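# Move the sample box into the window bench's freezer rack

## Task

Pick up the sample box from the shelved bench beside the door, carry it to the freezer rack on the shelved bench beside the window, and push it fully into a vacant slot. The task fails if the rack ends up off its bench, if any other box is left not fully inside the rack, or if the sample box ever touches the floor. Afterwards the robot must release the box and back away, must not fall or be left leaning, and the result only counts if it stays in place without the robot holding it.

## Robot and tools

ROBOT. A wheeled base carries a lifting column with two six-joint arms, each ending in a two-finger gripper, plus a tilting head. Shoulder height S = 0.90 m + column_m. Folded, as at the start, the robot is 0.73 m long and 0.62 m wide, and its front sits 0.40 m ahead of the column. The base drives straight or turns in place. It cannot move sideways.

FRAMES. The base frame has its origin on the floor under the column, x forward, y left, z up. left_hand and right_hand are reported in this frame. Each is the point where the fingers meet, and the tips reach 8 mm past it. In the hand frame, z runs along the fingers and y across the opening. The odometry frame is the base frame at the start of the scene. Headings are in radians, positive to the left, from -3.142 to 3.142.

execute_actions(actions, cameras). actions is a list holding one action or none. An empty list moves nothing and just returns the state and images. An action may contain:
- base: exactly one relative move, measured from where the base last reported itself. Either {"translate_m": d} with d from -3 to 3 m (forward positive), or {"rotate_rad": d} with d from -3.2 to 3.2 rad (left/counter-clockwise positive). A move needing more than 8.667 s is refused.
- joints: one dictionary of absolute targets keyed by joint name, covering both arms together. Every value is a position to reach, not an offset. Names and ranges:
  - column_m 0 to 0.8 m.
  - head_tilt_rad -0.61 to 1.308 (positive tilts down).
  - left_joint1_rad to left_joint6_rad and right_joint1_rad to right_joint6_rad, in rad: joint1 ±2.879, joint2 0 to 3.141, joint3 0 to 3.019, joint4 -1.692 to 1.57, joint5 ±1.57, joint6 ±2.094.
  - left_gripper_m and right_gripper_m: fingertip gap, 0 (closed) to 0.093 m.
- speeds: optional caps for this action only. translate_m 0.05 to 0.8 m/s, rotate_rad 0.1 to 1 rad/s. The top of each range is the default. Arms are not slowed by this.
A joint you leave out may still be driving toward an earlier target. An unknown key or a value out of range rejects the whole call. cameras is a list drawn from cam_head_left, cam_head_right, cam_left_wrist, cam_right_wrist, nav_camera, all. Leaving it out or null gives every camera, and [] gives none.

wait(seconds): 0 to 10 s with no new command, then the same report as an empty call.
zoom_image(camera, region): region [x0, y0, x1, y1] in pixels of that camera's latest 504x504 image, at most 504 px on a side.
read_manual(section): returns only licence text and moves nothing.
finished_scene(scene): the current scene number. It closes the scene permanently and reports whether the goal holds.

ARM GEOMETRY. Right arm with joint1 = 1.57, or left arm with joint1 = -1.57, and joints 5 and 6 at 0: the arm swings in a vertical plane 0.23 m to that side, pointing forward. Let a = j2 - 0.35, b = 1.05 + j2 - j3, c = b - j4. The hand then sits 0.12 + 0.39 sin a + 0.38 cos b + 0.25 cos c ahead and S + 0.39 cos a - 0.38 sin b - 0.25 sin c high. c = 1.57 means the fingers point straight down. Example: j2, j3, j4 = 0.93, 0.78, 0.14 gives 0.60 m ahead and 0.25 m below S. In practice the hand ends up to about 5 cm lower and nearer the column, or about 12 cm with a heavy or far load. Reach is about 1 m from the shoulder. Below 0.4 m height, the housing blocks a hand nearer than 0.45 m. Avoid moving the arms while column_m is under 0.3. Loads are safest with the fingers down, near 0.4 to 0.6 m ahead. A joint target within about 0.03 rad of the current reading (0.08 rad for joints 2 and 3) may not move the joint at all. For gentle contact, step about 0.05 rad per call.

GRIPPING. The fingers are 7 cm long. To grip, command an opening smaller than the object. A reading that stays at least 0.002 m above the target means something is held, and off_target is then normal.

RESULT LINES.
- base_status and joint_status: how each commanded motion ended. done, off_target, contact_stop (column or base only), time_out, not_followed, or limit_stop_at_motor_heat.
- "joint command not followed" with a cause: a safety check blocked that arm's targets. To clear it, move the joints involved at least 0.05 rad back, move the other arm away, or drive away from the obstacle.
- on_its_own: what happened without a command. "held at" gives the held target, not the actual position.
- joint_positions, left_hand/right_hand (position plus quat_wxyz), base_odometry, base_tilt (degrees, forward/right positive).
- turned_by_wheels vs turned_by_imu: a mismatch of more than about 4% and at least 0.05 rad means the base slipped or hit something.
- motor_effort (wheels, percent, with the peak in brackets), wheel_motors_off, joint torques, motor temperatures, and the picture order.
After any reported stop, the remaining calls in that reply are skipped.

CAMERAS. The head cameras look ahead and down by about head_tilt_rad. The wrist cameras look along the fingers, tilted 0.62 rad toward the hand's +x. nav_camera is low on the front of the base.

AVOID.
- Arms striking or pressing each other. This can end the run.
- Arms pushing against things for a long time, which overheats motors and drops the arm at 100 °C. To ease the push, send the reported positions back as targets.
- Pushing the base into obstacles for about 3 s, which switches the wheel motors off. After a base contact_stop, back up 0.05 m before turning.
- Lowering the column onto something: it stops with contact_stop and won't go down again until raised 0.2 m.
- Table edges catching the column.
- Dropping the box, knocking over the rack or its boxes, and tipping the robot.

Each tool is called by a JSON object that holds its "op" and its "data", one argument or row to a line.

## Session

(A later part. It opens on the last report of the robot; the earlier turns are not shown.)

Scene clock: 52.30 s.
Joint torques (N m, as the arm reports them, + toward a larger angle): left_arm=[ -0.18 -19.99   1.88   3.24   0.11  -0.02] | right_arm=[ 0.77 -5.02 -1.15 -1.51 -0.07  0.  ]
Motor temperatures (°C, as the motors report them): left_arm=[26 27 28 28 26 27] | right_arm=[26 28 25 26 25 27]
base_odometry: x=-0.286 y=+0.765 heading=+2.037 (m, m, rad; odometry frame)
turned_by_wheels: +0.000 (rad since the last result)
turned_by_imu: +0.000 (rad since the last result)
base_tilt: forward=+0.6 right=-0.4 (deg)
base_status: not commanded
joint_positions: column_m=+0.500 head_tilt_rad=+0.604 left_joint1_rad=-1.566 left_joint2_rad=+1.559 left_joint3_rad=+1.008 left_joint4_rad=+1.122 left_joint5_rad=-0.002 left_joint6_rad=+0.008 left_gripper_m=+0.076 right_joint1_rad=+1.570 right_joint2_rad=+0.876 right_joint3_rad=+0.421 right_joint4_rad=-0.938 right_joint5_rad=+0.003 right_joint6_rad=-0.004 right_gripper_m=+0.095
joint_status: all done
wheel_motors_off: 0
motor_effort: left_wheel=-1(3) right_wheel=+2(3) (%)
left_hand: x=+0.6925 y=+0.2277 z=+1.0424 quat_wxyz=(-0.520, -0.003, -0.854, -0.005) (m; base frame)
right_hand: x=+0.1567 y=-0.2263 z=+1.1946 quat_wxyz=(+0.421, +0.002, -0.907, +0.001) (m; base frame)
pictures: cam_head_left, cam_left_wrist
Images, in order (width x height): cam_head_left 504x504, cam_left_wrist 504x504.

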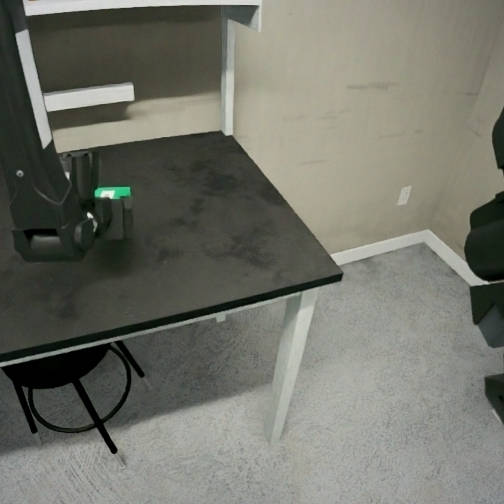

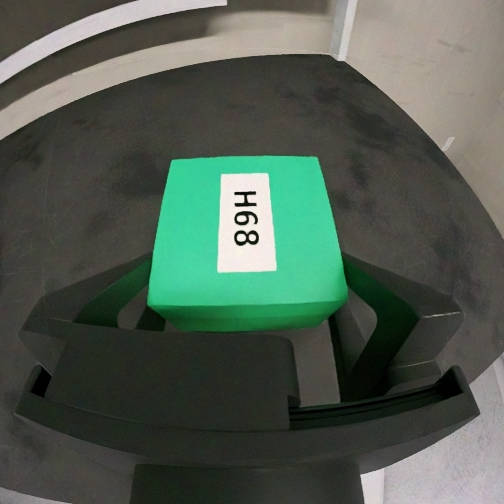

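{"op": "execute_actions", "data": {
  "actions": [
    {"base": {"rotate_rad": -2.84}, "joints": {"head_tilt_rad": 0.4, "column_m": 0.55}}
  ],
  "cameras": ["cam_head_left", "nav_camera"]
}}

{"op": "execute_actions", "data": {
  "actions": [
    {"base": {"translate_m": 1.3}}
  ],
  "cameras": ["cam_head_left", "cam_left_wrist", "nav_camera"]
}}

Scene clock: 62.53 s.
Joint torques (N m, as the arm reports them, + toward a larger angle): left_arm=[ -0.21 -19.63   1.84   3.25   0.11  -0.02] | right_arm=[ 0.8  -4.99 -1.1  -1.52 -0.07  0.  ]
Motor temperatures (°C, as the motors report them): left_arm=[26 28 28 28 26 27] | right_arm=[26 28 25 26 25 27]
base_odometry: x=-0.286 y=+0.765 heading=-0.802 (m, m, rad; odometry frame)
turned_by_wheels: -2.839 (rad since the last result)
turned_by_imu: -2.817 (rad since the last result)
base_tilt: forward=+0.7 right=-0.4 (deg)
base_status: done
joint_positions: column_m=+0.550 head_tilt_rad=+0.418 left_joint1_rad=-1.566 left_joint2_rad=+1.559 left_joint3_rad=+1.008 left_joint4_rad=+1.122 left_joint5_rad=-0.002 left_joint6_rad=+0.008 left_gripper_m=+0.076 right_joint1_rad=+1.570 right_joint2_rad=+0.876 right_joint3_rad=+0.421 right_joint4_rad=-0.938 right_joint5_rad=+0.003 right_joint6_rad=-0.004 right_gripper_m=+0.095
joint_status: all done
wheel_motors_off: 0
motor_effort: left_wheel=+9(66) right_wheel=-8(74) (%)
left_hand: x=+0.6925 y=+0.2277 z=+1.0924 quat_wxyz=(-0.520, -0.003, -0.854, -0.005) (m; base frame)
right_hand: x=+0.1567 y=-0.2263 z=+1.2446 quat_wxyz=(+0.421, +0.002, -0.907, +0.001) (m; base frame)
pictures: cam_head_left, nav_camera
Images, in order (width x height): cam_head_left 504x504, nav_camera 504x504.

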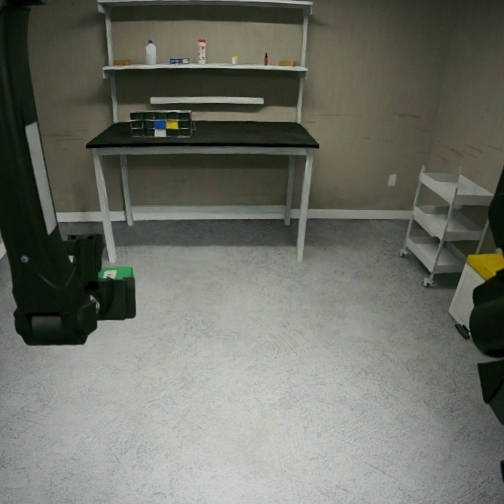

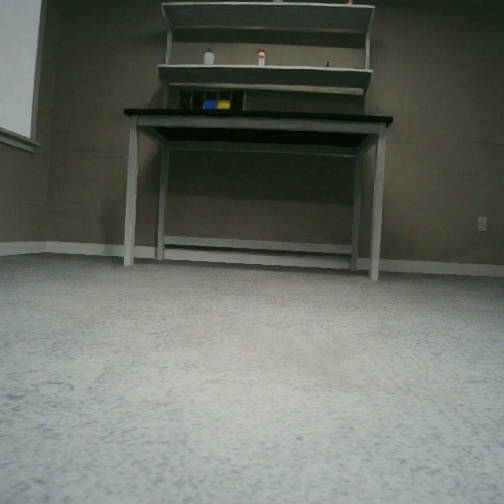

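Scene clock: 66.37 s.
Joint torques (N m, as the arm reports them, + toward a larger angle): left_arm=[  0.05 -19.83   1.85   3.13   0.12  -0.01] | right_arm=[ 0.78 -4.8  -1.14 -1.53 -0.07  0.  ]
Motor temperatures (°C, as the motors report them): left_arm=[26 28 28 28 26 27] | right_arm=[26 28 25 26 25 27]
base_odometry: x=+0.617 y=-0.170 heading=-0.802 (m, m, rad; odometry frame)
turned_by_wheels: +0.000 (rad since the last result)
turned_by_imu: -0.004 (rad since the last result)
base_tilt: forward=+0.7 right=-0.3 (deg)
base_status: done
joint_positions: column_m=+0.550 head_tilt_rad=+0.418 left_joint1_rad=-1.566 left_joint2_rad=+1.559 left_joint3_rad=+1.008 left_joint4_rad=+1.122 left_joint5_rad=-0.002 left_joint6_rad=+0.008 left_gripper_m=+0.076 right_joint1_rad=+1.570 right_joint2_rad=+0.876 right_joint3_rad=+0.422 right_joint4_rad=-0.938 right_joint5_rad=+0.003 right_joint6_rad=-0.004 right_gripper_m=+0.095
joint_status: not commanded
wheel_motors_off: 0
motor_effort: left_wheel=+0(72) right_wheel=+0(68) (%)
left_hand: x=+0.6927 y=+0.2277 z=+1.0925 quat_wxyz=(-0.521, -0.003, -0.854, -0.005) (m; base frame)
right_hand: x=+0.1575 y=-0.2263 z=+1.2444 quat_wxyz=(+0.420, +0.002, -0.907, +0.001) (m; base frame)
pictures: cam_head_left, cam_left_wrist, nav_camera
Images, in order (width x height): cam_head_left 504x504, cam_left_wrist 504x504, nav_camera 504x504.

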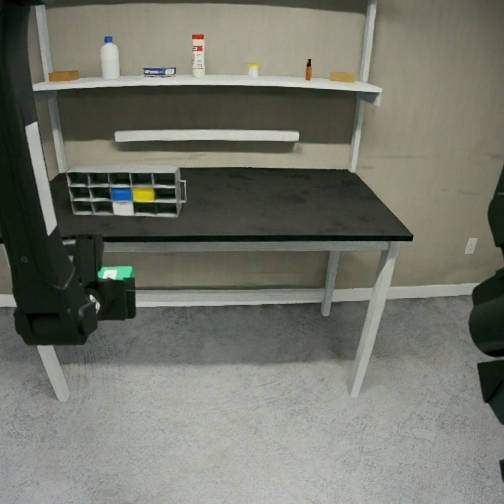

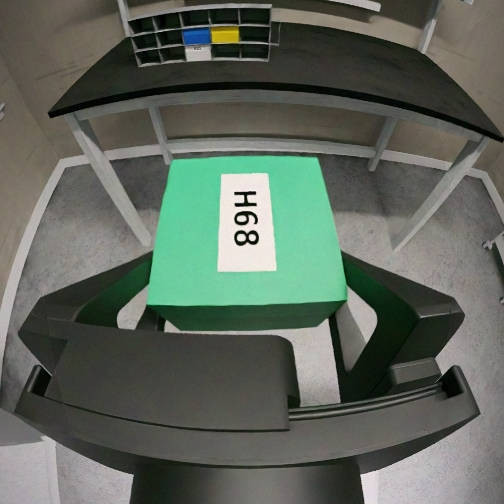

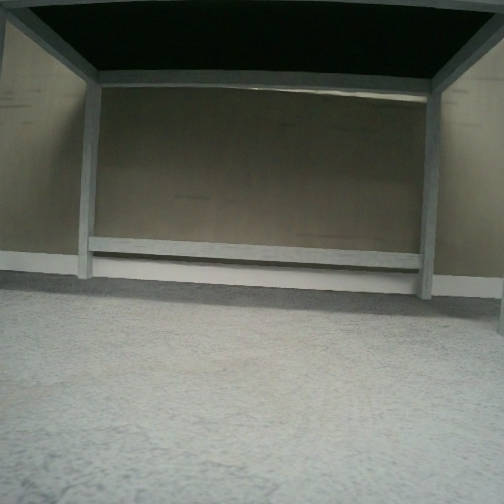

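{"op": "zoom_image", "data": {
  "camera": "cam_left_wrist",
  "region": [110, 0, 310, 120]
}}

{"op": "zoom_image", "data": {
  "camera": "cam_head_left",
  "region": [50, 150, 210, 250]
}}

Region (110, 0, 310, 120) of cam_left_wrist's 504x504 image, scaled by 2.520, with more detail than that image has; it fills the top 302 rows of this view, and the rest is white.

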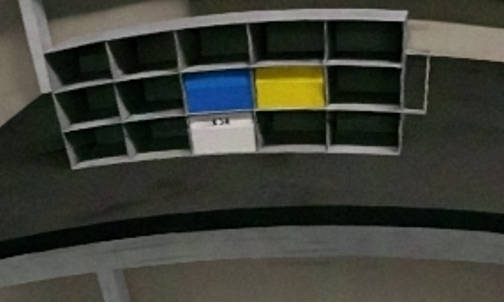

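Region (50, 150, 210, 250) of cam_head_left's 504x504 image, scaled by 3.150, with more detail than that image has; it fills the top 315 rows of this view, and the rest is white.

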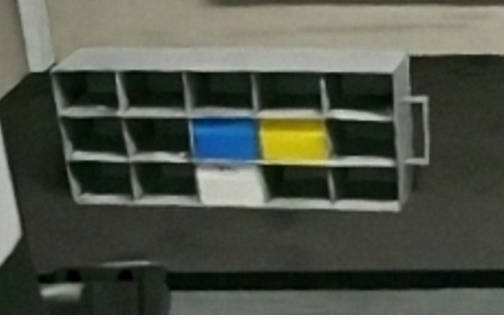

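{"op": "execute_actions", "data": {
  "actions": [
    {"base": {"rotate_rad": 0.1}}
  ],
  "cameras": []
}}

{"op": "execute_actions", "data": {
  "actions": [
    {"base": {"translate_m": 0.45}}
  ],
  "cameras": []
}}

{"op": "execute_actions", "data": {
  "actions": [
    {"base": {"rotate_rad": -0.175}, "joints": {"head_tilt_rad": 0.55}}
  ],
  "cameras": ["cam_head_left", "cam_left_wrist"]
}}

Scene clock: 70.20 s.
Joint torques (N m, as the arm reports them, + toward a larger angle): left_arm=[ -0.54 -19.91   1.86   3.22   0.11  -0.02] | right_arm=[ 0.77 -4.96 -1.45 -1.5  -0.07  0.  ]
Motor temperatures (°C, as the motors report them): left_arm=[26 28 28 28 26 27] | right_arm=[26 28 25 26 25 27]
base_odometry: x=+0.618 y=-0.170 heading=-0.705 (m, m, rad; odometry frame)
turned_by_wheels: +0.097 (rad since the last result)
turned_by_imu: +0.096 (rad since the last result)
base_tilt: forward=+0.7 right=-0.4 (deg)
base_status: done
joint_positions: column_m=+0.550 head_tilt_rad=+0.418 left_joint1_rad=-1.567 left_joint2_rad=+1.559 left_joint3_rad=+1.008 left_joint4_rad=+1.122 left_joint5_rad=-0.002 left_joint6_rad=+0.008 left_gripper_m=+0.076 right_joint1_rad=+1.570 right_joint2_rad=+0.876 right_joint3_rad=+0.422 right_joint4_rad=-0.938 right_joint5_rad=+0.003 right_joint6_rad=-0.004 right_gripper_m=+0.095
joint_status: not commanded
wheel_motors_off: 0
motor_effort: left_wheel=-2(66) right_wheel=+2(47) (%)
left_hand: x=+0.6927 y=+0.2272 z=+1.0925 quat_wxyz=(-0.521, -0.003, -0.854, -0.005) (m; base frame)
right_hand: x=+0.1575 y=-0.2263 z=+1.2444 quat_wxyz=(+0.420, +0.002, -0.907, +0.001) (m; base frame)
pictures: none
No camera images: the call's "cameras" was empty. Leave "cameras" out to get every camera's image.

Scene clock: 72.77 s.
Joint torques (N m, as the arm reports them, + toward a larger angle): left_arm=[  0.08 -19.99   1.56   3.2    0.1   -0.01] | right_arm=[ 0.84 -4.65 -1.26 -1.55 -0.07  0.  ]
Motor temperatures (°C, as the motors report them): left_arm=[26 28 28 28 26 27] | right_arm=[26 28 25 26 25 27]
base_odometry: x=+0.961 y=-0.461 heading=-0.704 (m, m, rad; odometry frame)
turned_by_wheels: +0.000 (rad since the last result)
turned_by_imu: -0.001 (rad since the last result)
base_tilt: forward=+0.6 right=-0.4 (deg)
base_status: done
joint_positions: column_m=+0.550 head_tilt_rad=+0.418 left_joint1_rad=-1.567 left_joint2_rad=+1.559 left_joint3_rad=+1.008 left_joint4_rad=+1.122 left_joint5_rad=-0.002 left_joint6_rad=+0.008 left_gripper_m=+0.076 right_joint1_rad=+1.570 right_joint2_rad=+0.875 right_joint3_rad=+0.421 right_joint4_rad=-0.938 right_joint5_rad=+0.003 right_joint6_rad=-0.004 right_gripper_m=+0.095
joint_status: not commanded
wheel_motors_off: 0
motor_effort: left_wheel=+0(80) right_wheel=+1(45) (%)
left_hand: x=+0.6923 y=+0.2272 z=+1.0923 quat_wxyz=(-0.520, -0.003, -0.854, -0.005) (m; base frame)
right_hand: x=+0.1572 y=-0.2263 z=+1.2445 quat_wxyz=(+0.421, +0.002, -0.907, +0.001) (m; base frame)
pictures: none
No camera images: the call's "cameras" was empty. Leave "cameras" out to get every camera's image.

Scene clock: 74.10 s.
Joint torques (N m, as the arm reports them, + toward a larger angle): left_arm=[  0.72 -20.04   1.85   3.16   0.11  -0.01] | right_arm=[ 0.64 -4.96 -1.08 -1.55 -0.07  0.  ]
Motor temperatures (°C, as the motors report them): left_arm=[26 28 28 28 26 27] | right_arm=[26 28 25 26 25 27]
base_odometry: x=+0.961 y=-0.462 heading=-0.877 (m, m, rad; odometry frame)
turned_by_wheels: -0.173 (rad since the last result)
turned_by_imu: -0.171 (rad since the last result)
base_tilt: forward=+0.7 right=-0.4 (deg)
base_status: done
joint_positions: column_m=+0.550 head_tilt_rad=+0.554 left_joint1_rad=-1.568 left_joint2_rad=+1.559 left_joint3_rad=+1.008 left_joint4_rad=+1.122 left_joint5_rad=-0.002 left_joint6_rad=+0.008 left_gripper_m=+0.076 right_joint1_rad=+1.570 right_joint2_rad=+0.875 right_joint3_rad=+0.421 right_joint4_rad=-0.938 right_joint5_rad=+0.003 right_joint6_rad=-0.004 right_gripper_m=+0.095
joint_status: all done
wheel_motors_off: 0
motor_effort: left_wheel=+0(50) right_wheel=-2(72) (%)
left_hand: x=+0.6923 y=+0.2268 z=+1.0923 quat_wxyz=(-0.520, -0.003, -0.854, -0.004) (m; base frame)
right_hand: x=+0.1572 y=-0.2263 z=+1.2445 quat_wxyz=(+0.421, +0.002, -0.907, +0.001) (m; base frame)
pictures: cam_head_left, cam_left_wrist
Images, in order (width x height): cam_head_left 504x504, cam_left_wrist 504x504.

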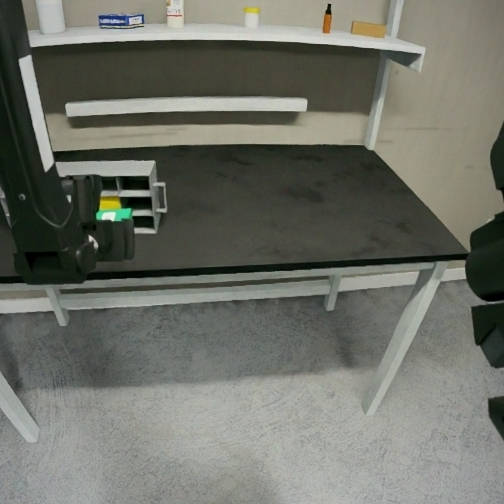

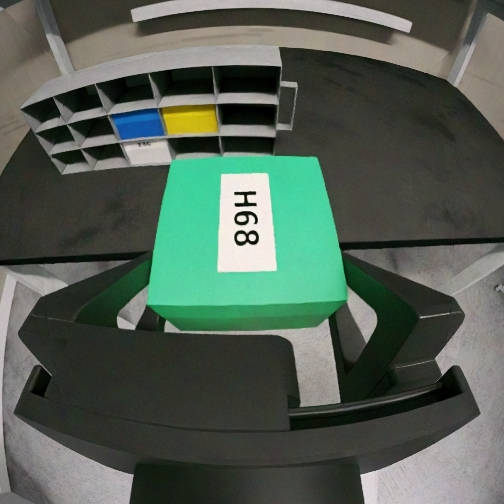

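{"op": "zoom_image", "data": {
  "camera": "cam_left_wrist",
  "region": [140, 30, 340, 180]
}}

Region (140, 30, 340, 180) of cam_left_wrist's 504x504 image, scaled by 2.520, with more detail than that image has; it fills the top 378 rows of this view, and the rest is white.

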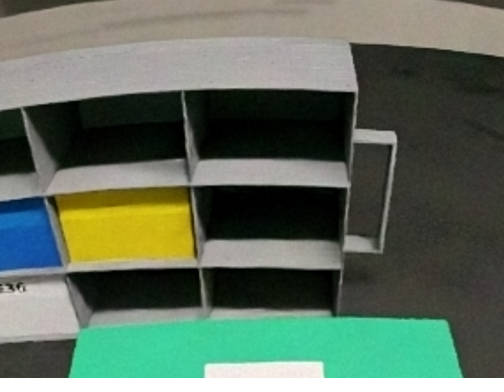

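{"op": "execute_actions", "data": {
  "actions": [
    {"base": {"translate_m": 0.14}, "joints": {"column_m": 0.52}, "speeds": {"translate_m": 0.3}}
  ],
  "cameras": ["cam_head_left", "cam_head_right", "cam_left_wrist"]
}}

{"op": "zoom_image", "data": {
  "camera": "cam_left_wrist",
  "region": [130, 30, 370, 210]
}}

Scene clock: 78.17 s.
Joint torques (N m, as the arm reports them, + toward a larger angle): left_arm=[ -0.08 -21.05   1.8    3.25   0.1   -0.01] | right_arm=[ 0.79 -5.3  -1.35 -1.55 -0.07  0.  ]
Motor temperatures (°C, as the motors report them): left_arm=[26 28 28 28 26 27] | right_arm=[26 28 25 26 25 27]
base_odometry: x=+1.050 y=-0.569 heading=-0.879 (m, m, rad; odometry frame)
turned_by_wheels: -0.002 (rad since the last result)
turned_by_imu: -0.003 (rad since the last result)
base_tilt: forward=+0.6 right=-0.3 (deg)
base_status: done
joint_positions: column_m=+0.520 head_tilt_rad=+0.554 left_joint1_rad=-1.568 left_joint2_rad=+1.559 left_joint3_rad=+1.009 left_joint4_rad=+1.122 left_joint5_rad=-0.002 left_joint6_rad=+0.008 left_gripper_m=+0.076 right_joint1_rad=+1.570 right_joint2_rad=+0.875 right_joint3_rad=+0.423 right_joint4_rad=-0.938 right_joint5_rad=+0.003 right_joint6_rad=-0.004 right_gripper_m=+0.095
joint_status: all done
wheel_motors_off: 0
motor_effort: left_wheel=-3(59) right_wheel=+4(70) (%)
left_hand: x=+0.6929 y=+0.2268 z=+1.0627 quat_wxyz=(-0.521, -0.003, -0.854, -0.004) (m; base frame)
right_hand: x=+0.1581 y=-0.2263 z=+1.2144 quat_wxyz=(+0.420, +0.002, -0.908, +0.001) (m; base frame)
pictures: cam_head_left, cam_head_right, cam_left_wrist
Images, in order (width x height): cam_head_left 504x504, cam_head_right 504x504, cam_left_wrist 504x504.

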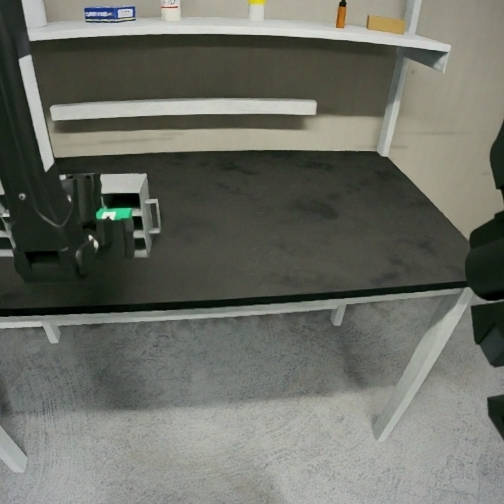

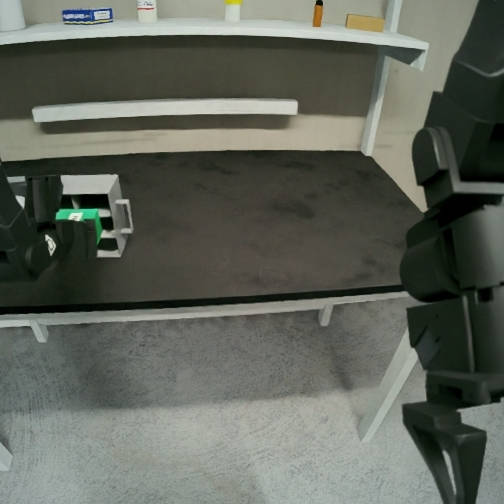

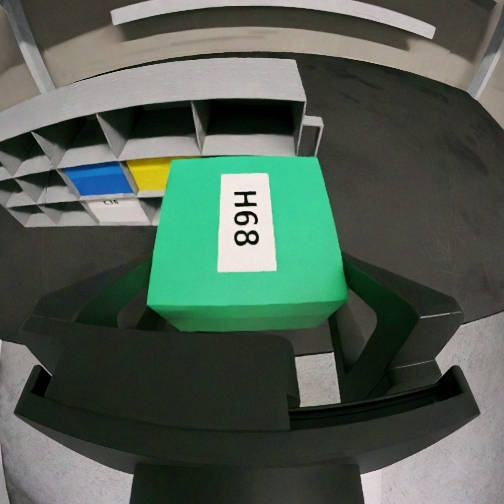

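Region (130, 30, 370, 210) of cam_left_wrist's 504x504 image, scaled by 2.100, with more detail than that image has; it fills the top 378 rows of this view, and the rest is white.

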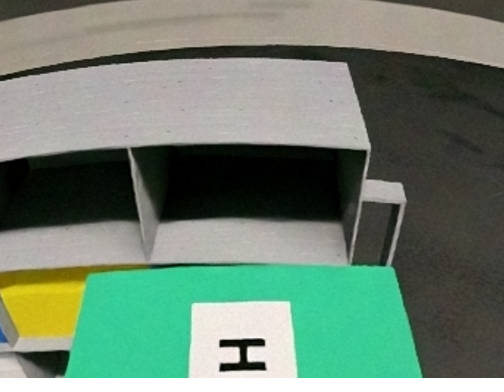

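{"op": "execute_actions", "data": {
  "actions": [
    {"base": {"rotate_rad": -0.004}, "joints": {"column_m": 0.513}, "speeds": {"rotate_rad": 0.1}}
  ],
  "cameras": []
}}

{"op": "execute_actions", "data": {
  "actions": [
    {"base": {"translate_m": 0.06}, "speeds": {"translate_m": 0.1}}
  ],
  "cameras": ["cam_head_left", "cam_left_wrist"]
}}

{"op": "zoom_image", "data": {
  "camera": "cam_left_wrist",
  "region": [130, 80, 370, 240]
}}

Scene clock: 85.87 s.
Joint torques (N m, as the arm reports them, + toward a larger angle): left_arm=[  0.28 -19.86   1.75   3.26   0.11  -0.02] | right_arm=[ 0.8  -4.96 -1.3  -1.52 -0.08  0.  ]
Motor temperatures (°C, as the motors report them): left_arm=[26 28 28 28 26 27] | right_arm=[26 28 25 26 25 27]
base_odometry: x=+1.050 y=-0.569 heading=-0.880 (m, m, rad; odometry frame)
turned_by_wheels: -0.001 (rad since the last result)
turned_by_imu: -0.002 (rad since the last result)
base_tilt: forward=+0.7 right=-0.4 (deg)
base_status: done
joint_positions: column_m=+0.513 head_tilt_rad=+0.554 left_joint1_rad=-1.568 left_joint2_rad=+1.559 left_joint3_rad=+1.009 left_joint4_rad=+1.122 left_joint5_rad=-0.002 left_joint6_rad=+0.008 left_gripper_m=+0.076 right_joint1_rad=+1.570 right_joint2_rad=+0.875 right_joint3_rad=+0.423 right_joint4_rad=-0.938 right_joint5_rad=+0.003 right_joint6_rad=-0.004 right_gripper_m=+0.095
joint_status: all done
wheel_motors_off: 0
motor_effort: left_wheel=+1(38) right_wheel=-4(39) (%)
left_hand: x=+0.6929 y=+0.2265 z=+1.0557 quat_wxyz=(-0.521, -0.003, -0.854, -0.004) (m; base frame)
right_hand: x=+0.1581 y=-0.2263 z=+1.2074 quat_wxyz=(+0.420, +0.002, -0.908, +0.001) (m; base frame)
pictures: none
No camera images: the call's "cameras" was empty. Leave "cameras" out to get every camera's image.

Scene clock: 87.43 s.
Joint torques (N m, as the arm reports them, + toward a larger angle): left_arm=[  0.02 -20.1    1.88   3.25   0.09  -0.02] | right_arm=[ 0.8  -4.78 -0.94 -1.52 -0.08  0.  ]
Motor temperatures (°C, as the motors report them): left_arm=[26 28 28 28 26 27] | right_arm=[26 28 25 26 25 27]
base_odometry: x=+1.089 y=-0.615 heading=-0.881 (m, m, rad; odometry frame)
turned_by_wheels: -0.001 (rad since the last result)
turned_by_imu: -0.002 (rad since the last result)
base_tilt: forward=+0.7 right=-0.4 (deg)
base_status: done
joint_positions: column_m=+0.513 head_tilt_rad=+0.554 left_joint1_rad=-1.568 left_joint2_rad=+1.559 left_joint3_rad=+1.007 left_joint4_rad=+1.122 left_joint5_rad=-0.002 left_joint6_rad=+0.008 left_gripper_m=+0.076 right_joint1_rad=+1.570 right_joint2_rad=+0.874 right_joint3_rad=+0.421 right_joint4_rad=-0.938 right_joint5_rad=+0.003 right_joint6_rad=-0.004 right_gripper_m=+0.095
joint_status: not commanded
wheel_motors_off: 0
motor_effort: left_wheel=-1(46) right_wheel=+2(36) (%)
left_hand: x=+0.6920 y=+0.2265 z=+1.0553 quat_wxyz=(-0.520, -0.003, -0.854, -0.004) (m; base frame)
right_hand: x=+0.1569 y=-0.2263 z=+1.2078 quat_wxyz=(+0.421, +0.002, -0.907, +0.001) (m; base frame)
pictures: cam_head_left, cam_left_wrist
Images, in order (width x height): cam_head_left 504x504, cam_left_wrist 504x504.

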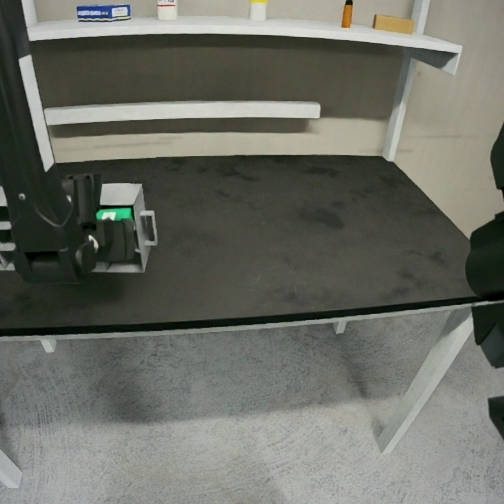

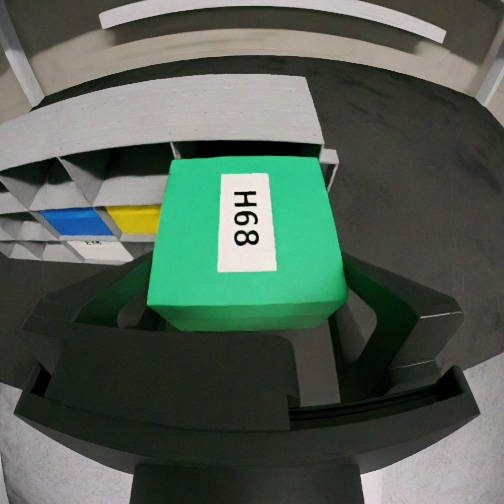

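Region (130, 80, 370, 240) of cam_left_wrist's 504x504 image, scaled by 2.100, with more detail than that image has.

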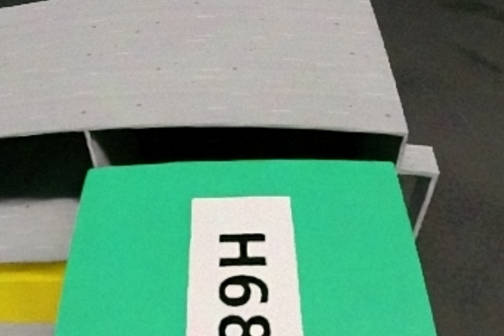

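{"op": "execute_actions", "data": {
  "actions": [
    {"base": {"rotate_rad": -0.006}, "speeds": {"rotate_rad": 0.1}}
  ],
  "cameras": ["cam_left_wrist"]
}}

{"op": "zoom_image", "data": {
  "camera": "cam_left_wrist",
  "region": [130, 80, 370, 240]
}}

Scene clock: 92.70 s.
Joint torques (N m, as the arm reports them, + toward a larger angle): left_arm=[ -0.16 -19.82   1.89   3.22   0.1   -0.02] | right_arm=[ 0.95 -4.89 -0.98 -1.5  -0.07  0.01]
Motor temperatures (°C, as the motors report them): left_arm=[26 28 28 28 26 27] | right_arm=[26 28 25 26 25 27]
base_odometry: x=+1.089 y=-0.615 heading=-0.884 (m, m, rad; odometry frame)
turned_by_wheels: -0.003 (rad since the last result)
turned_by_imu: -0.004 (rad since the last result)
base_tilt: forward=+0.6 right=-0.4 (deg)
base_status: done
joint_positions: column_m=+0.513 head_tilt_rad=+0.554 left_joint1_rad=-1.568 left_joint2_rad=+1.559 left_joint3_rad=+1.007 left_joint4_rad=+1.122 left_joint5_rad=-0.002 left_joint6_rad=+0.008 left_gripper_m=+0.076 right_joint1_rad=+1.570 right_joint2_rad=+0.874 right_joint3_rad=+0.421 right_joint4_rad=-0.938 right_joint5_rad=+0.003 right_joint6_rad=-0.004 right_gripper_m=+0.095
joint_status: not commanded
wheel_motors_off: 0
motor_effort: left_wheel=+2(48) right_wheel=-1(48) (%)
left_hand: x=+0.6920 y=+0.2265 z=+1.0553 quat_wxyz=(-0.520, -0.003, -0.854, -0.004) (m; base frame)
right_hand: x=+0.1569 y=-0.2263 z=+1.2078 quat_wxyz=(+0.421, +0.002, -0.907, +0.001) (m; base frame)
pictures: cam_left_wrist
Images, in order (width x height): cam_left_wrist 504x504.

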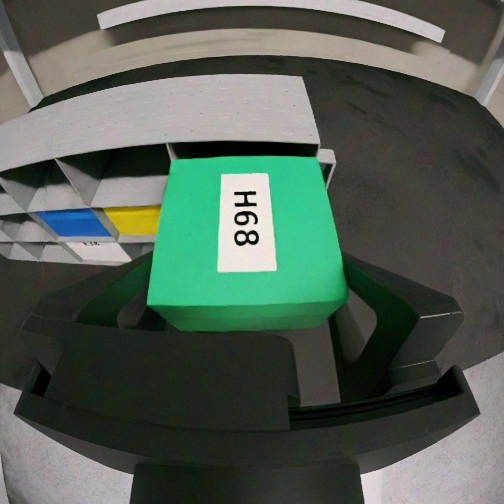

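Region (130, 80, 370, 240) of cam_left_wrist's 504x504 image, scaled by 2.100, with more detail than that image has.

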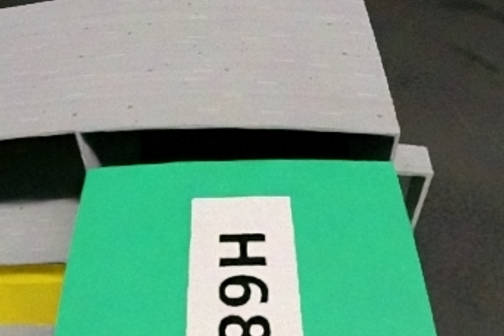

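{"op": "execute_actions", "data": {
  "actions": [
    {"base": {"translate_m": 0.025}, "speeds": {"translate_m": 0.05}}
  ],
  "cameras": ["cam_left_wrist", "cam_head_left"]
}}

{"op": "zoom_image", "data": {
  "camera": "cam_left_wrist",
  "region": [130, 80, 370, 240]
}}

Scene clock: 94.70 s.
Joint torques (N m, as the arm reports them, + toward a larger angle): left_arm=[ -0.11 -19.56   2.41   3.16   0.05  -0.01] | right_arm=[ 0.76 -5.02 -0.99 -1.51 -0.07  0.  ]
Motor temperatures (°C, as the motors report them): left_arm=[26 28 28 28 26 27] | right_arm=[26 28 25 26 25 27]
base_odometry: x=+1.104 y=-0.635 heading=-0.885 (m, m, rad; odometry frame)
turned_by_wheels: -0.001 (rad since the last result)
turned_by_imu: -0.002 (rad since the last result)
base_tilt: forward=+0.7 right=-0.3 (deg)
base_status: done
joint_positions: column_m=+0.513 head_tilt_rad=+0.554 left_joint1_rad=-1.568 left_joint2_rad=+1.559 left_joint3_rad=+1.002 left_joint4_rad=+1.122 left_joint5_rad=-0.001 left_joint6_rad=+0.008 left_gripper_m=+0.076 right_joint1_rad=+1.570 right_joint2_rad=+0.874 right_joint3_rad=+0.420 right_joint4_rad=-0.938 right_joint5_rad=+0.003 right_joint6_rad=-0.004 right_gripper_m=+0.095
joint_status: not commanded
wheel_motors_off: 0
motor_effort: left_wheel=-1(41) right_wheel=+3(30) (%)
left_hand: x=+0.6895 y=+0.2263 z=+1.0542 quat_wxyz=(-0.518, -0.003, -0.855, -0.004) (m; base frame)
right_hand: x=+0.1565 y=-0.2263 z=+1.2080 quat_wxyz=(+0.421, +0.002, -0.907, +0.001) (m; base frame)
pictures: cam_head_left, cam_left_wrist
Images, in order (width x height): cam_head_left 504x504, cam_left_wrist 504x504.

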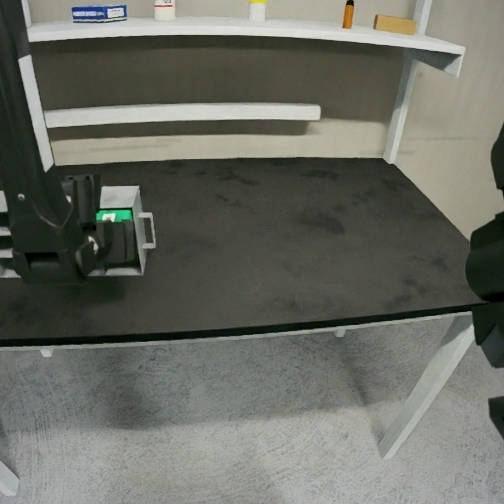

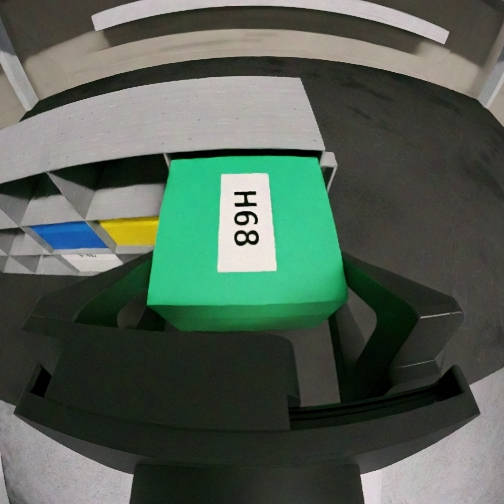

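Region (130, 80, 370, 240) of cam_left_wrist's 504x504 image, scaled by 2.100, with more detail than that image has.

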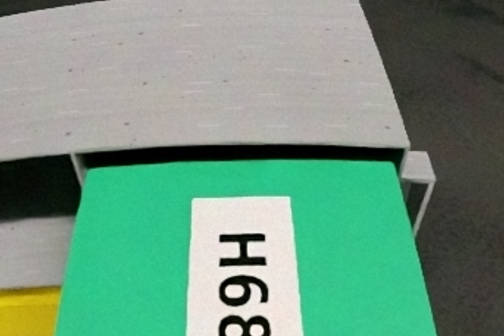

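{"op": "execute_actions", "data": {
  "actions": [
    {"base": {"translate_m": -0.008}, "speeds": {"translate_m": 0.05}}
  ],
  "cameras": []
}}

{"op": "execute_actions", "data": {
  "actions": [
    {"joints": {"column_m": 0.517}}
  ],
  "cameras": ["cam_left_wrist", "cam_head_left"]
}}

{"op": "zoom_image", "data": {
  "camera": "cam_left_wrist",
  "region": [130, 80, 370, 240]
}}

Scene clock: 96.33 s.
Joint torques (N m, as the arm reports them, + toward a larger angle): left_arm=[  0.01 -19.59   2.05   3.22   0.03  -0.01] | right_arm=[ 0.79 -5.34 -1.11 -1.56 -0.07  0.  ]
Motor temperatures (°C, as the motors report them): left_arm=[26 28 28 28 26 27] | right_arm=[26 28 25 26 25 27]
base_odometry: x=+1.099 y=-0.629 heading=-0.885 (m, m, rad; odometry frame)
turned_by_wheels: +0.000 (rad since the last result)
turned_by_imu: +0.000 (rad since the last result)
base_tilt: forward=+0.6 right=-0.4 (deg)
base_status: done
joint_positions: column_m=+0.513 head_tilt_rad=+0.554 left_joint1_rad=-1.568 left_joint2_rad=+1.559 left_joint3_rad=+1.004 left_joint4_rad=+1.122 left_joint5_rad=-0.001 left_joint6_rad=+0.008 left_gripper_m=+0.076 right_joint1_rad=+1.570 right_joint2_rad=+0.874 right_joint3_rad=+0.420 right_joint4_rad=-0.938 right_joint5_rad=+0.003 right_joint6_rad=-0.004 right_gripper_m=+0.095
joint_status: not commanded
wheel_motors_off: 0
motor_effort: left_wheel=+0(33) right_wheel=+2(32) (%)
left_hand: x=+0.6906 y=+0.2263 z=+1.0547 quat_wxyz=(-0.519, -0.003, -0.855, -0.004) (m; base frame)
right_hand: x=+0.1565 y=-0.2263 z=+1.2080 quat_wxyz=(+0.421, +0.002, -0.907, +0.001) (m; base frame)
pictures: none
No camera images: the call's "cameras" was empty. Leave "cameras" out to get every camera's image.

Scene clock: 96.87 s.
Joint torques (N m, as the arm reports them, + toward a larger angle): left_arm=[  0.16 -20.29   2.06   3.12   0.03  -0.01] | right_arm=[ 0.74 -4.91 -1.09 -1.55 -0.08  0.  ]
Motor temperatures (°C, as the motors report them): left_arm=[26 28 28 28 26 27] | right_arm=[26 28 25 26 25 27]
base_odometry: x=+1.099 y=-0.629 heading=-0.885 (m, m, rad; odometry frame)
turned_by_wheels: +0.000 (rad since the last result)
turned_by_imu: +0.000 (rad since the last result)
base_tilt: forward=+0.6 right=-0.3 (deg)
base_status: not commanded
joint_positions: column_m=+0.517 head_tilt_rad=+0.554 left_joint1_rad=-1.568 left_joint2_rad=+1.559 left_joint3_rad=+1.004 left_joint4_rad=+1.122 left_joint5_rad=-0.001 left_joint6_rad=+0.008 left_gripper_m=+0.076 right_joint1_rad=+1.570 right_joint2_rad=+0.874 right_joint3_rad=+0.420 right_joint4_rad=-0.938 right_joint5_rad=+0.003 right_joint6_rad=-0.004 right_gripper_m=+0.095
joint_status: all done
wheel_motors_off: 0
motor_effort: left_wheel=+2(1) right_wheel=-2(0) (%)
left_hand: x=+0.6906 y=+0.2263 z=+1.0586 quat_wxyz=(-0.519, -0.003, -0.855, -0.004) (m; base frame)
right_hand: x=+0.1565 y=-0.2263 z=+1.2119 quat_wxyz=(+0.421, +0.002, -0.907, +0.001) (m; base frame)
pictures: cam_head_left, cam_left_wrist
Images, in order (width x height): cam_head_left 504x504, cam_left_wrist 504x504.

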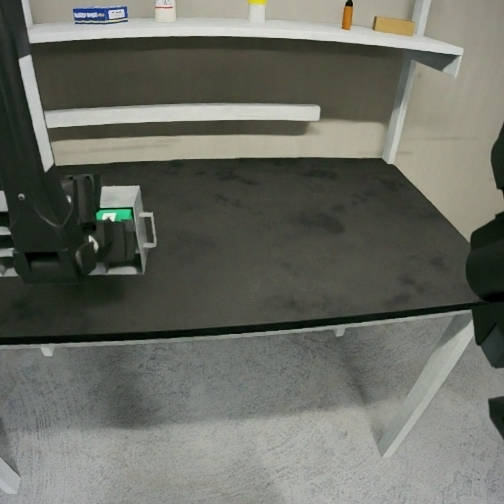

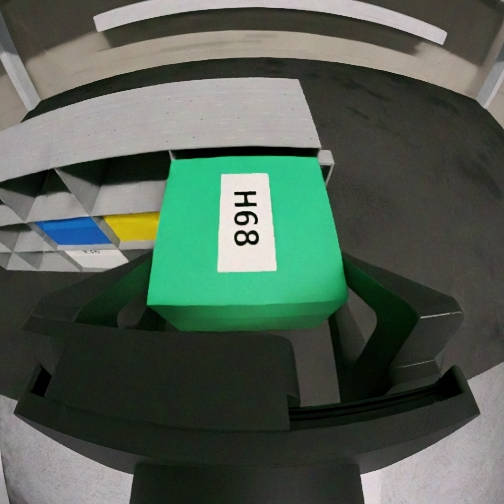

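Region (130, 80, 370, 240) of cam_left_wrist's 504x504 image, scaled by 2.100, with more detail than that image has.

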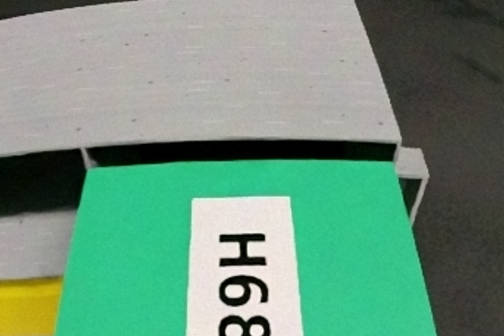

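{"op": "execute_actions", "data": {
  "actions": [
    {"joints": {"column_m": 0.5155}}
  ],
  "cameras": []
}}

{"op": "execute_actions", "data": {
  "actions": [
    {"base": {"translate_m": 0.015}, "speeds": {"translate_m": 0.05}}
  ],
  "cameras": ["cam_left_wrist"]
}}

{"op": "zoom_image", "data": {
  "camera": "cam_left_wrist",
  "region": [130, 80, 370, 240]
}}

Scene clock: 99.33 s.
Joint torques (N m, as the arm reports them, + toward a larger angle): left_arm=[ -0.14 -19.68   2.16   3.26   0.04  -0.01] | right_arm=[ 0.76 -4.93 -1.   -1.51 -0.07  0.  ]
Motor temperatures (°C, as the motors report them): left_arm=[26 29 28 28 26 27] | right_arm=[26 28 25 26 25 27]
base_odometry: x=+1.099 y=-0.629 heading=-0.885 (m, m, rad; odometry frame)
turned_by_wheels: +0.000 (rad since the last result)
turned_by_imu: -0.001 (rad since the last result)
base_tilt: forward=+0.6 right=-0.4 (deg)
base_status: not commanded
joint_positions: column_m=+0.516 head_tilt_rad=+0.554 left_joint1_rad=-1.568 left_joint2_rad=+1.559 left_joint3_rad=+1.004 left_joint4_rad=+1.122 left_joint5_rad=-0.001 left_joint6_rad=+0.008 left_gripper_m=+0.076 right_joint1_rad=+1.570 right_joint2_rad=+0.874 right_joint3_rad=+0.420 right_joint4_rad=-0.938 right_joint5_rad=+0.003 right_joint6_rad=-0.004 right_gripper_m=+0.095
joint_status: all done
wheel_motors_off: 0
motor_effort: left_wheel=+1(1) right_wheel=-1(2) (%)
left_hand: x=+0.6906 y=+0.2263 z=+1.0572 quat_wxyz=(-0.519, -0.003, -0.855, -0.004) (m; base frame)
right_hand: x=+0.1565 y=-0.2263 z=+1.2105 quat_wxyz=(+0.421, +0.002, -0.907, +0.001) (m; base frame)
pictures: none
No camera images: the call's "cameras" was empty. Leave "cameras" out to get every camera's image.

Scene clock: 100.43 s.
Joint torques (N m, as the arm reports them, + toward a larger angle): left_arm=[ -0.02 -19.68   2.     3.2    0.04  -0.02] | right_arm=[ 0.77 -4.35 -0.98 -1.51 -0.07  0.  ]
Motor temperatures (°C, as the motors report them): left_arm=[26 29 29 28 26 27] | right_arm=[26 28 25 26 25 27]
base_odometry: x=+1.109 y=-0.640 heading=-0.886 (m, m, rad; odometry frame)
turned_by_wheels: -0.001 (rad since the last result)
turned_by_imu: -0.001 (rad since the last result)
base_tilt: forward=+0.7 right=-0.3 (deg)
base_status: done
joint_positions: column_m=+0.516 head_tilt_rad=+0.554 left_joint1_rad=-1.568 left_joint2_rad=+1.559 left_joint3_rad=+1.005 left_joint4_rad=+1.122 left_joint5_rad=-0.001 left_joint6_rad=+0.008 left_gripper_m=+0.076 right_joint1_rad=+1.570 right_joint2_rad=+0.874 right_joint3_rad=+0.419 right_joint4_rad=-0.939 right_joint5_rad=+0.003 right_joint6_rad=-0.004 right_gripper_m=+0.095
joint_status: not commanded
wheel_motors_off: 0
motor_effort: left_wheel=-2(37) right_wheel=+5(31) (%)
left_hand: x=+0.6910 y=+0.2263 z=+1.0574 quat_wxyz=(-0.519, -0.003, -0.855, -0.004) (m; base frame)
right_hand: x=+0.1561 y=-0.2263 z=+1.2107 quat_wxyz=(+0.421, +0.002, -0.907, +0.001) (m; base frame)
pictures: cam_left_wrist
Images, in order (width x height): cam_left_wrist 504x504.

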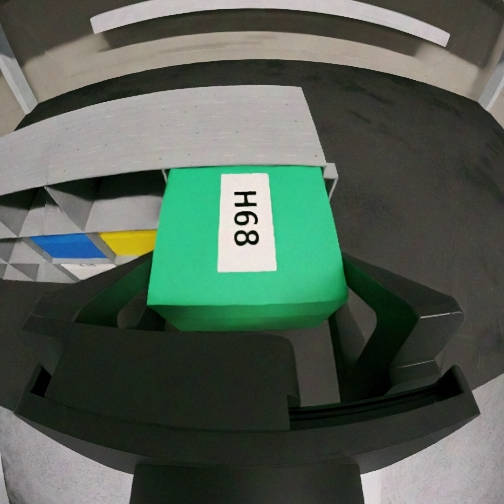

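Region (130, 80, 370, 240) of cam_left_wrist's 504x504 image, scaled by 2.100, with more detail than that image has.

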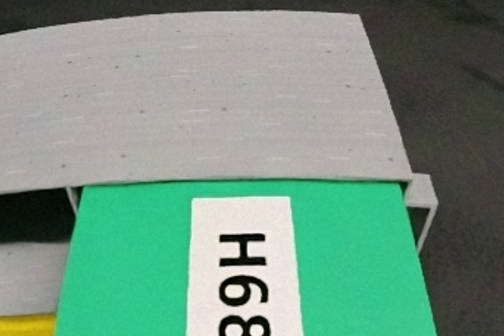

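{"op": "execute_actions", "data": {
  "actions": [
    {"base": {"translate_m": 0.033}, "speeds": {"translate_m": 0.05}}
  ],
  "cameras": ["cam_left_wrist", "cam_head_left"]
}}

Scene clock: 102.23 s.
Joint torques (N m, as the arm reports them, + toward a larger angle): left_arm=[  0.12 -20.35   2.07   3.2   -0.08  -0.02] | right_arm=[ 0.77 -4.85 -1.16 -1.46 -0.07  0.  ]
Motor temperatures (°C, as the motors report them): left_arm=[26 29 29 28 26 27] | right_arm=[26 28 25 26 25 27]
base_odometry: x=+1.130 y=-0.666 heading=-0.887 (m, m, rad; odometry frame)
turned_by_wheels: -0.001 (rad since the last result)
turned_by_imu: -0.002 (rad since the last result)
base_tilt: forward=+0.7 right=-0.4 (deg)
base_status: done
joint_positions: column_m=+0.516 head_tilt_rad=+0.554 left_joint1_rad=-1.569 left_joint2_rad=+1.559 left_joint3_rad=+1.005 left_joint4_rad=+1.122 left_joint5_rad=+0.002 left_joint6_rad=+0.008 left_gripper_m=+0.076 right_joint1_rad=+1.570 right_joint2_rad=+0.874 right_joint3_rad=+0.419 right_joint4_rad=-0.939 right_joint5_rad=+0.003 right_joint6_rad=-0.004 right_gripper_m=+0.095
joint_status: not commanded
wheel_motors_off: 0
motor_effort: left_wheel=-2(49) right_wheel=+2(35) (%)
left_hand: x=+0.6910 y=+0.2255 z=+1.0574 quat_wxyz=(-0.519, -0.004, -0.855, -0.002) (m; base frame)
right_hand: x=+0.1561 y=-0.2263 z=+1.2107 quat_wxyz=(+0.421, +0.002, -0.907, +0.001) (m; base frame)
pictures: cam_head_left, cam_left_wrist
Images, in order (width x height): cam_head_left 504x504, cam_left_wrist 504x504.

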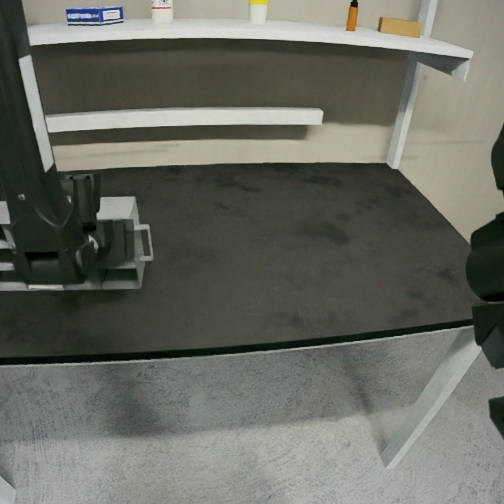

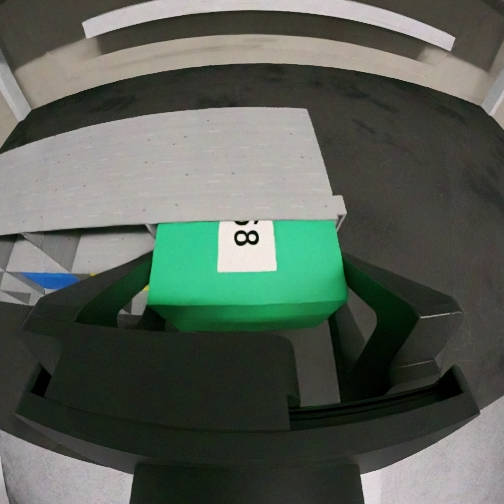

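{"op": "execute_actions", "data": {
  "actions": [
    {"joints": {"left_gripper_m": 0.093}}
  ],
  "cameras": ["cam_left_wrist"]
}}

{"op": "execute_actions", "data": {
  "actions": [
    {"base": {"translate_m": -0.045}, "speeds": {"translate_m": 0.1}}
  ],
  "cameras": ["cam_left_wrist"]
}}

Scene clock: 103.30 s.
Joint torques (N m, as the arm reports them, + toward a larger angle): left_arm=[  0.69 -19.73   1.98   3.22  -0.4    0.  ] | right_arm=[ 0.76 -4.82 -0.84 -1.54 -0.07  0.  ]
Motor temperatures (°C, as the motors report them): left_arm=[26 29 29 28 26 27] | right_arm=[26 28 25 26 25 27]
base_odometry: x=+1.130 y=-0.666 heading=-0.887 (m, m, rad; odometry frame)
turned_by_wheels: +0.000 (rad since the last result)
turned_by_imu: +0.000 (rad since the last result)
base_tilt: forward=+0.7 right=-0.4 (deg)
base_status: not commanded
joint_positions: column_m=+0.516 head_tilt_rad=+0.554 left_joint1_rad=-1.576 left_joint2_rad=+1.559 left_joint3_rad=+1.005 left_joint4_rad=+1.122 left_joint5_rad=+0.010 left_joint6_rad=+0.008 left_gripper_m=+0.093 right_joint1_rad=+1.570 right_joint2_rad=+0.874 right_joint3_rad=+0.419 right_joint4_rad=-0.939 right_joint5_rad=+0.003 right_joint6_rad=-0.004 right_gripper_m=+0.095
joint_status: all done
wheel_motors_off: 0
motor_effort: left_wheel=-3(4) right_wheel=+5(5) (%)
left_hand: x=+0.6910 y=+0.2194 z=+1.0574 quat_wxyz=(-0.519, -0.006, -0.855, +0.005) (m; base frame)
right_hand: x=+0.1561 y=-0.2263 z=+1.2107 quat_wxyz=(+0.421, +0.002, -0.907, +0.001) (m; base frame)
pictures: cam_left_wrist
Images, in order (width x height): cam_left_wrist 504x504.

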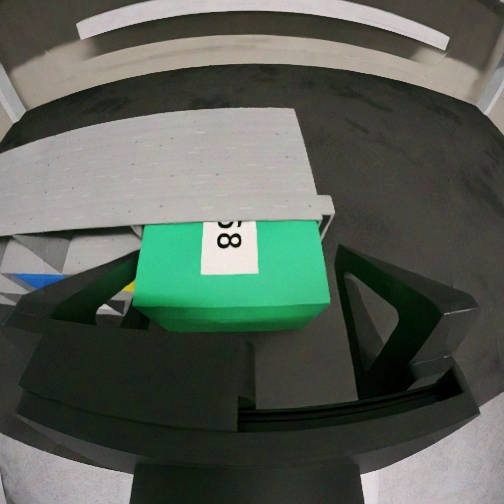

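Scene clock: 104.50 s.
Joint torques (N m, as the arm reports them, + toward a larger angle): left_arm=[  0.42 -20.31   1.78   3.17  -0.14  -0.02] | right_arm=[ 0.81 -4.93 -1.09 -1.61 -0.07  0.  ]
Motor temperatures (°C, as the motors report them): left_arm=[26 29 29 28 26 27] | right_arm=[26 28 25 26 25 27]
base_odometry: x=+1.101 y=-0.631 heading=-0.884 (m, m, rad; odometry frame)
turned_by_wheels: +0.003 (rad since the last result)
turned_by_imu: +0.003 (rad since the last result)
base_tilt: forward=+0.7 right=-0.4 (deg)
base_status: done
joint_positions: column_m=+0.516 head_tilt_rad=+0.554 left_joint1_rad=-1.576 left_joint2_rad=+1.559 left_joint3_rad=+1.007 left_joint4_rad=+1.122 left_joint5_rad=+0.004 left_joint6_rad=+0.008 left_gripper_m=+0.093 right_joint1_rad=+1.570 right_joint2_rad=+0.874 right_joint3_rad=+0.420 right_joint4_rad=-0.939 right_joint5_rad=+0.003 right_joint6_rad=-0.004 right_gripper_m=+0.095
joint_status: not commanded
wheel_motors_off: 0
motor_effort: left_wheel=+2(63) right_wheel=+0(34) (%)
left_hand: x=+0.6918 y=+0.2205 z=+1.0577 quat_wxyz=(-0.520, -0.004, -0.854, +0.002) (m; base frame)
right_hand: x=+0.1566 y=-0.2263 z=+1.2106 quat_wxyz=(+0.421, +0.002, -0.907, +0.001) (m; base frame)
pictures: cam_left_wrist
Images, in order (width x height): cam_left_wrist 504x504.

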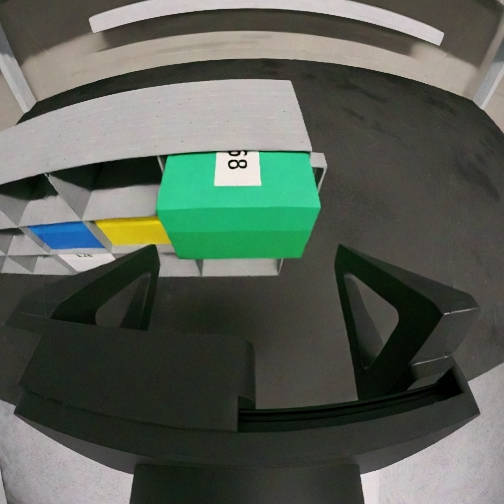

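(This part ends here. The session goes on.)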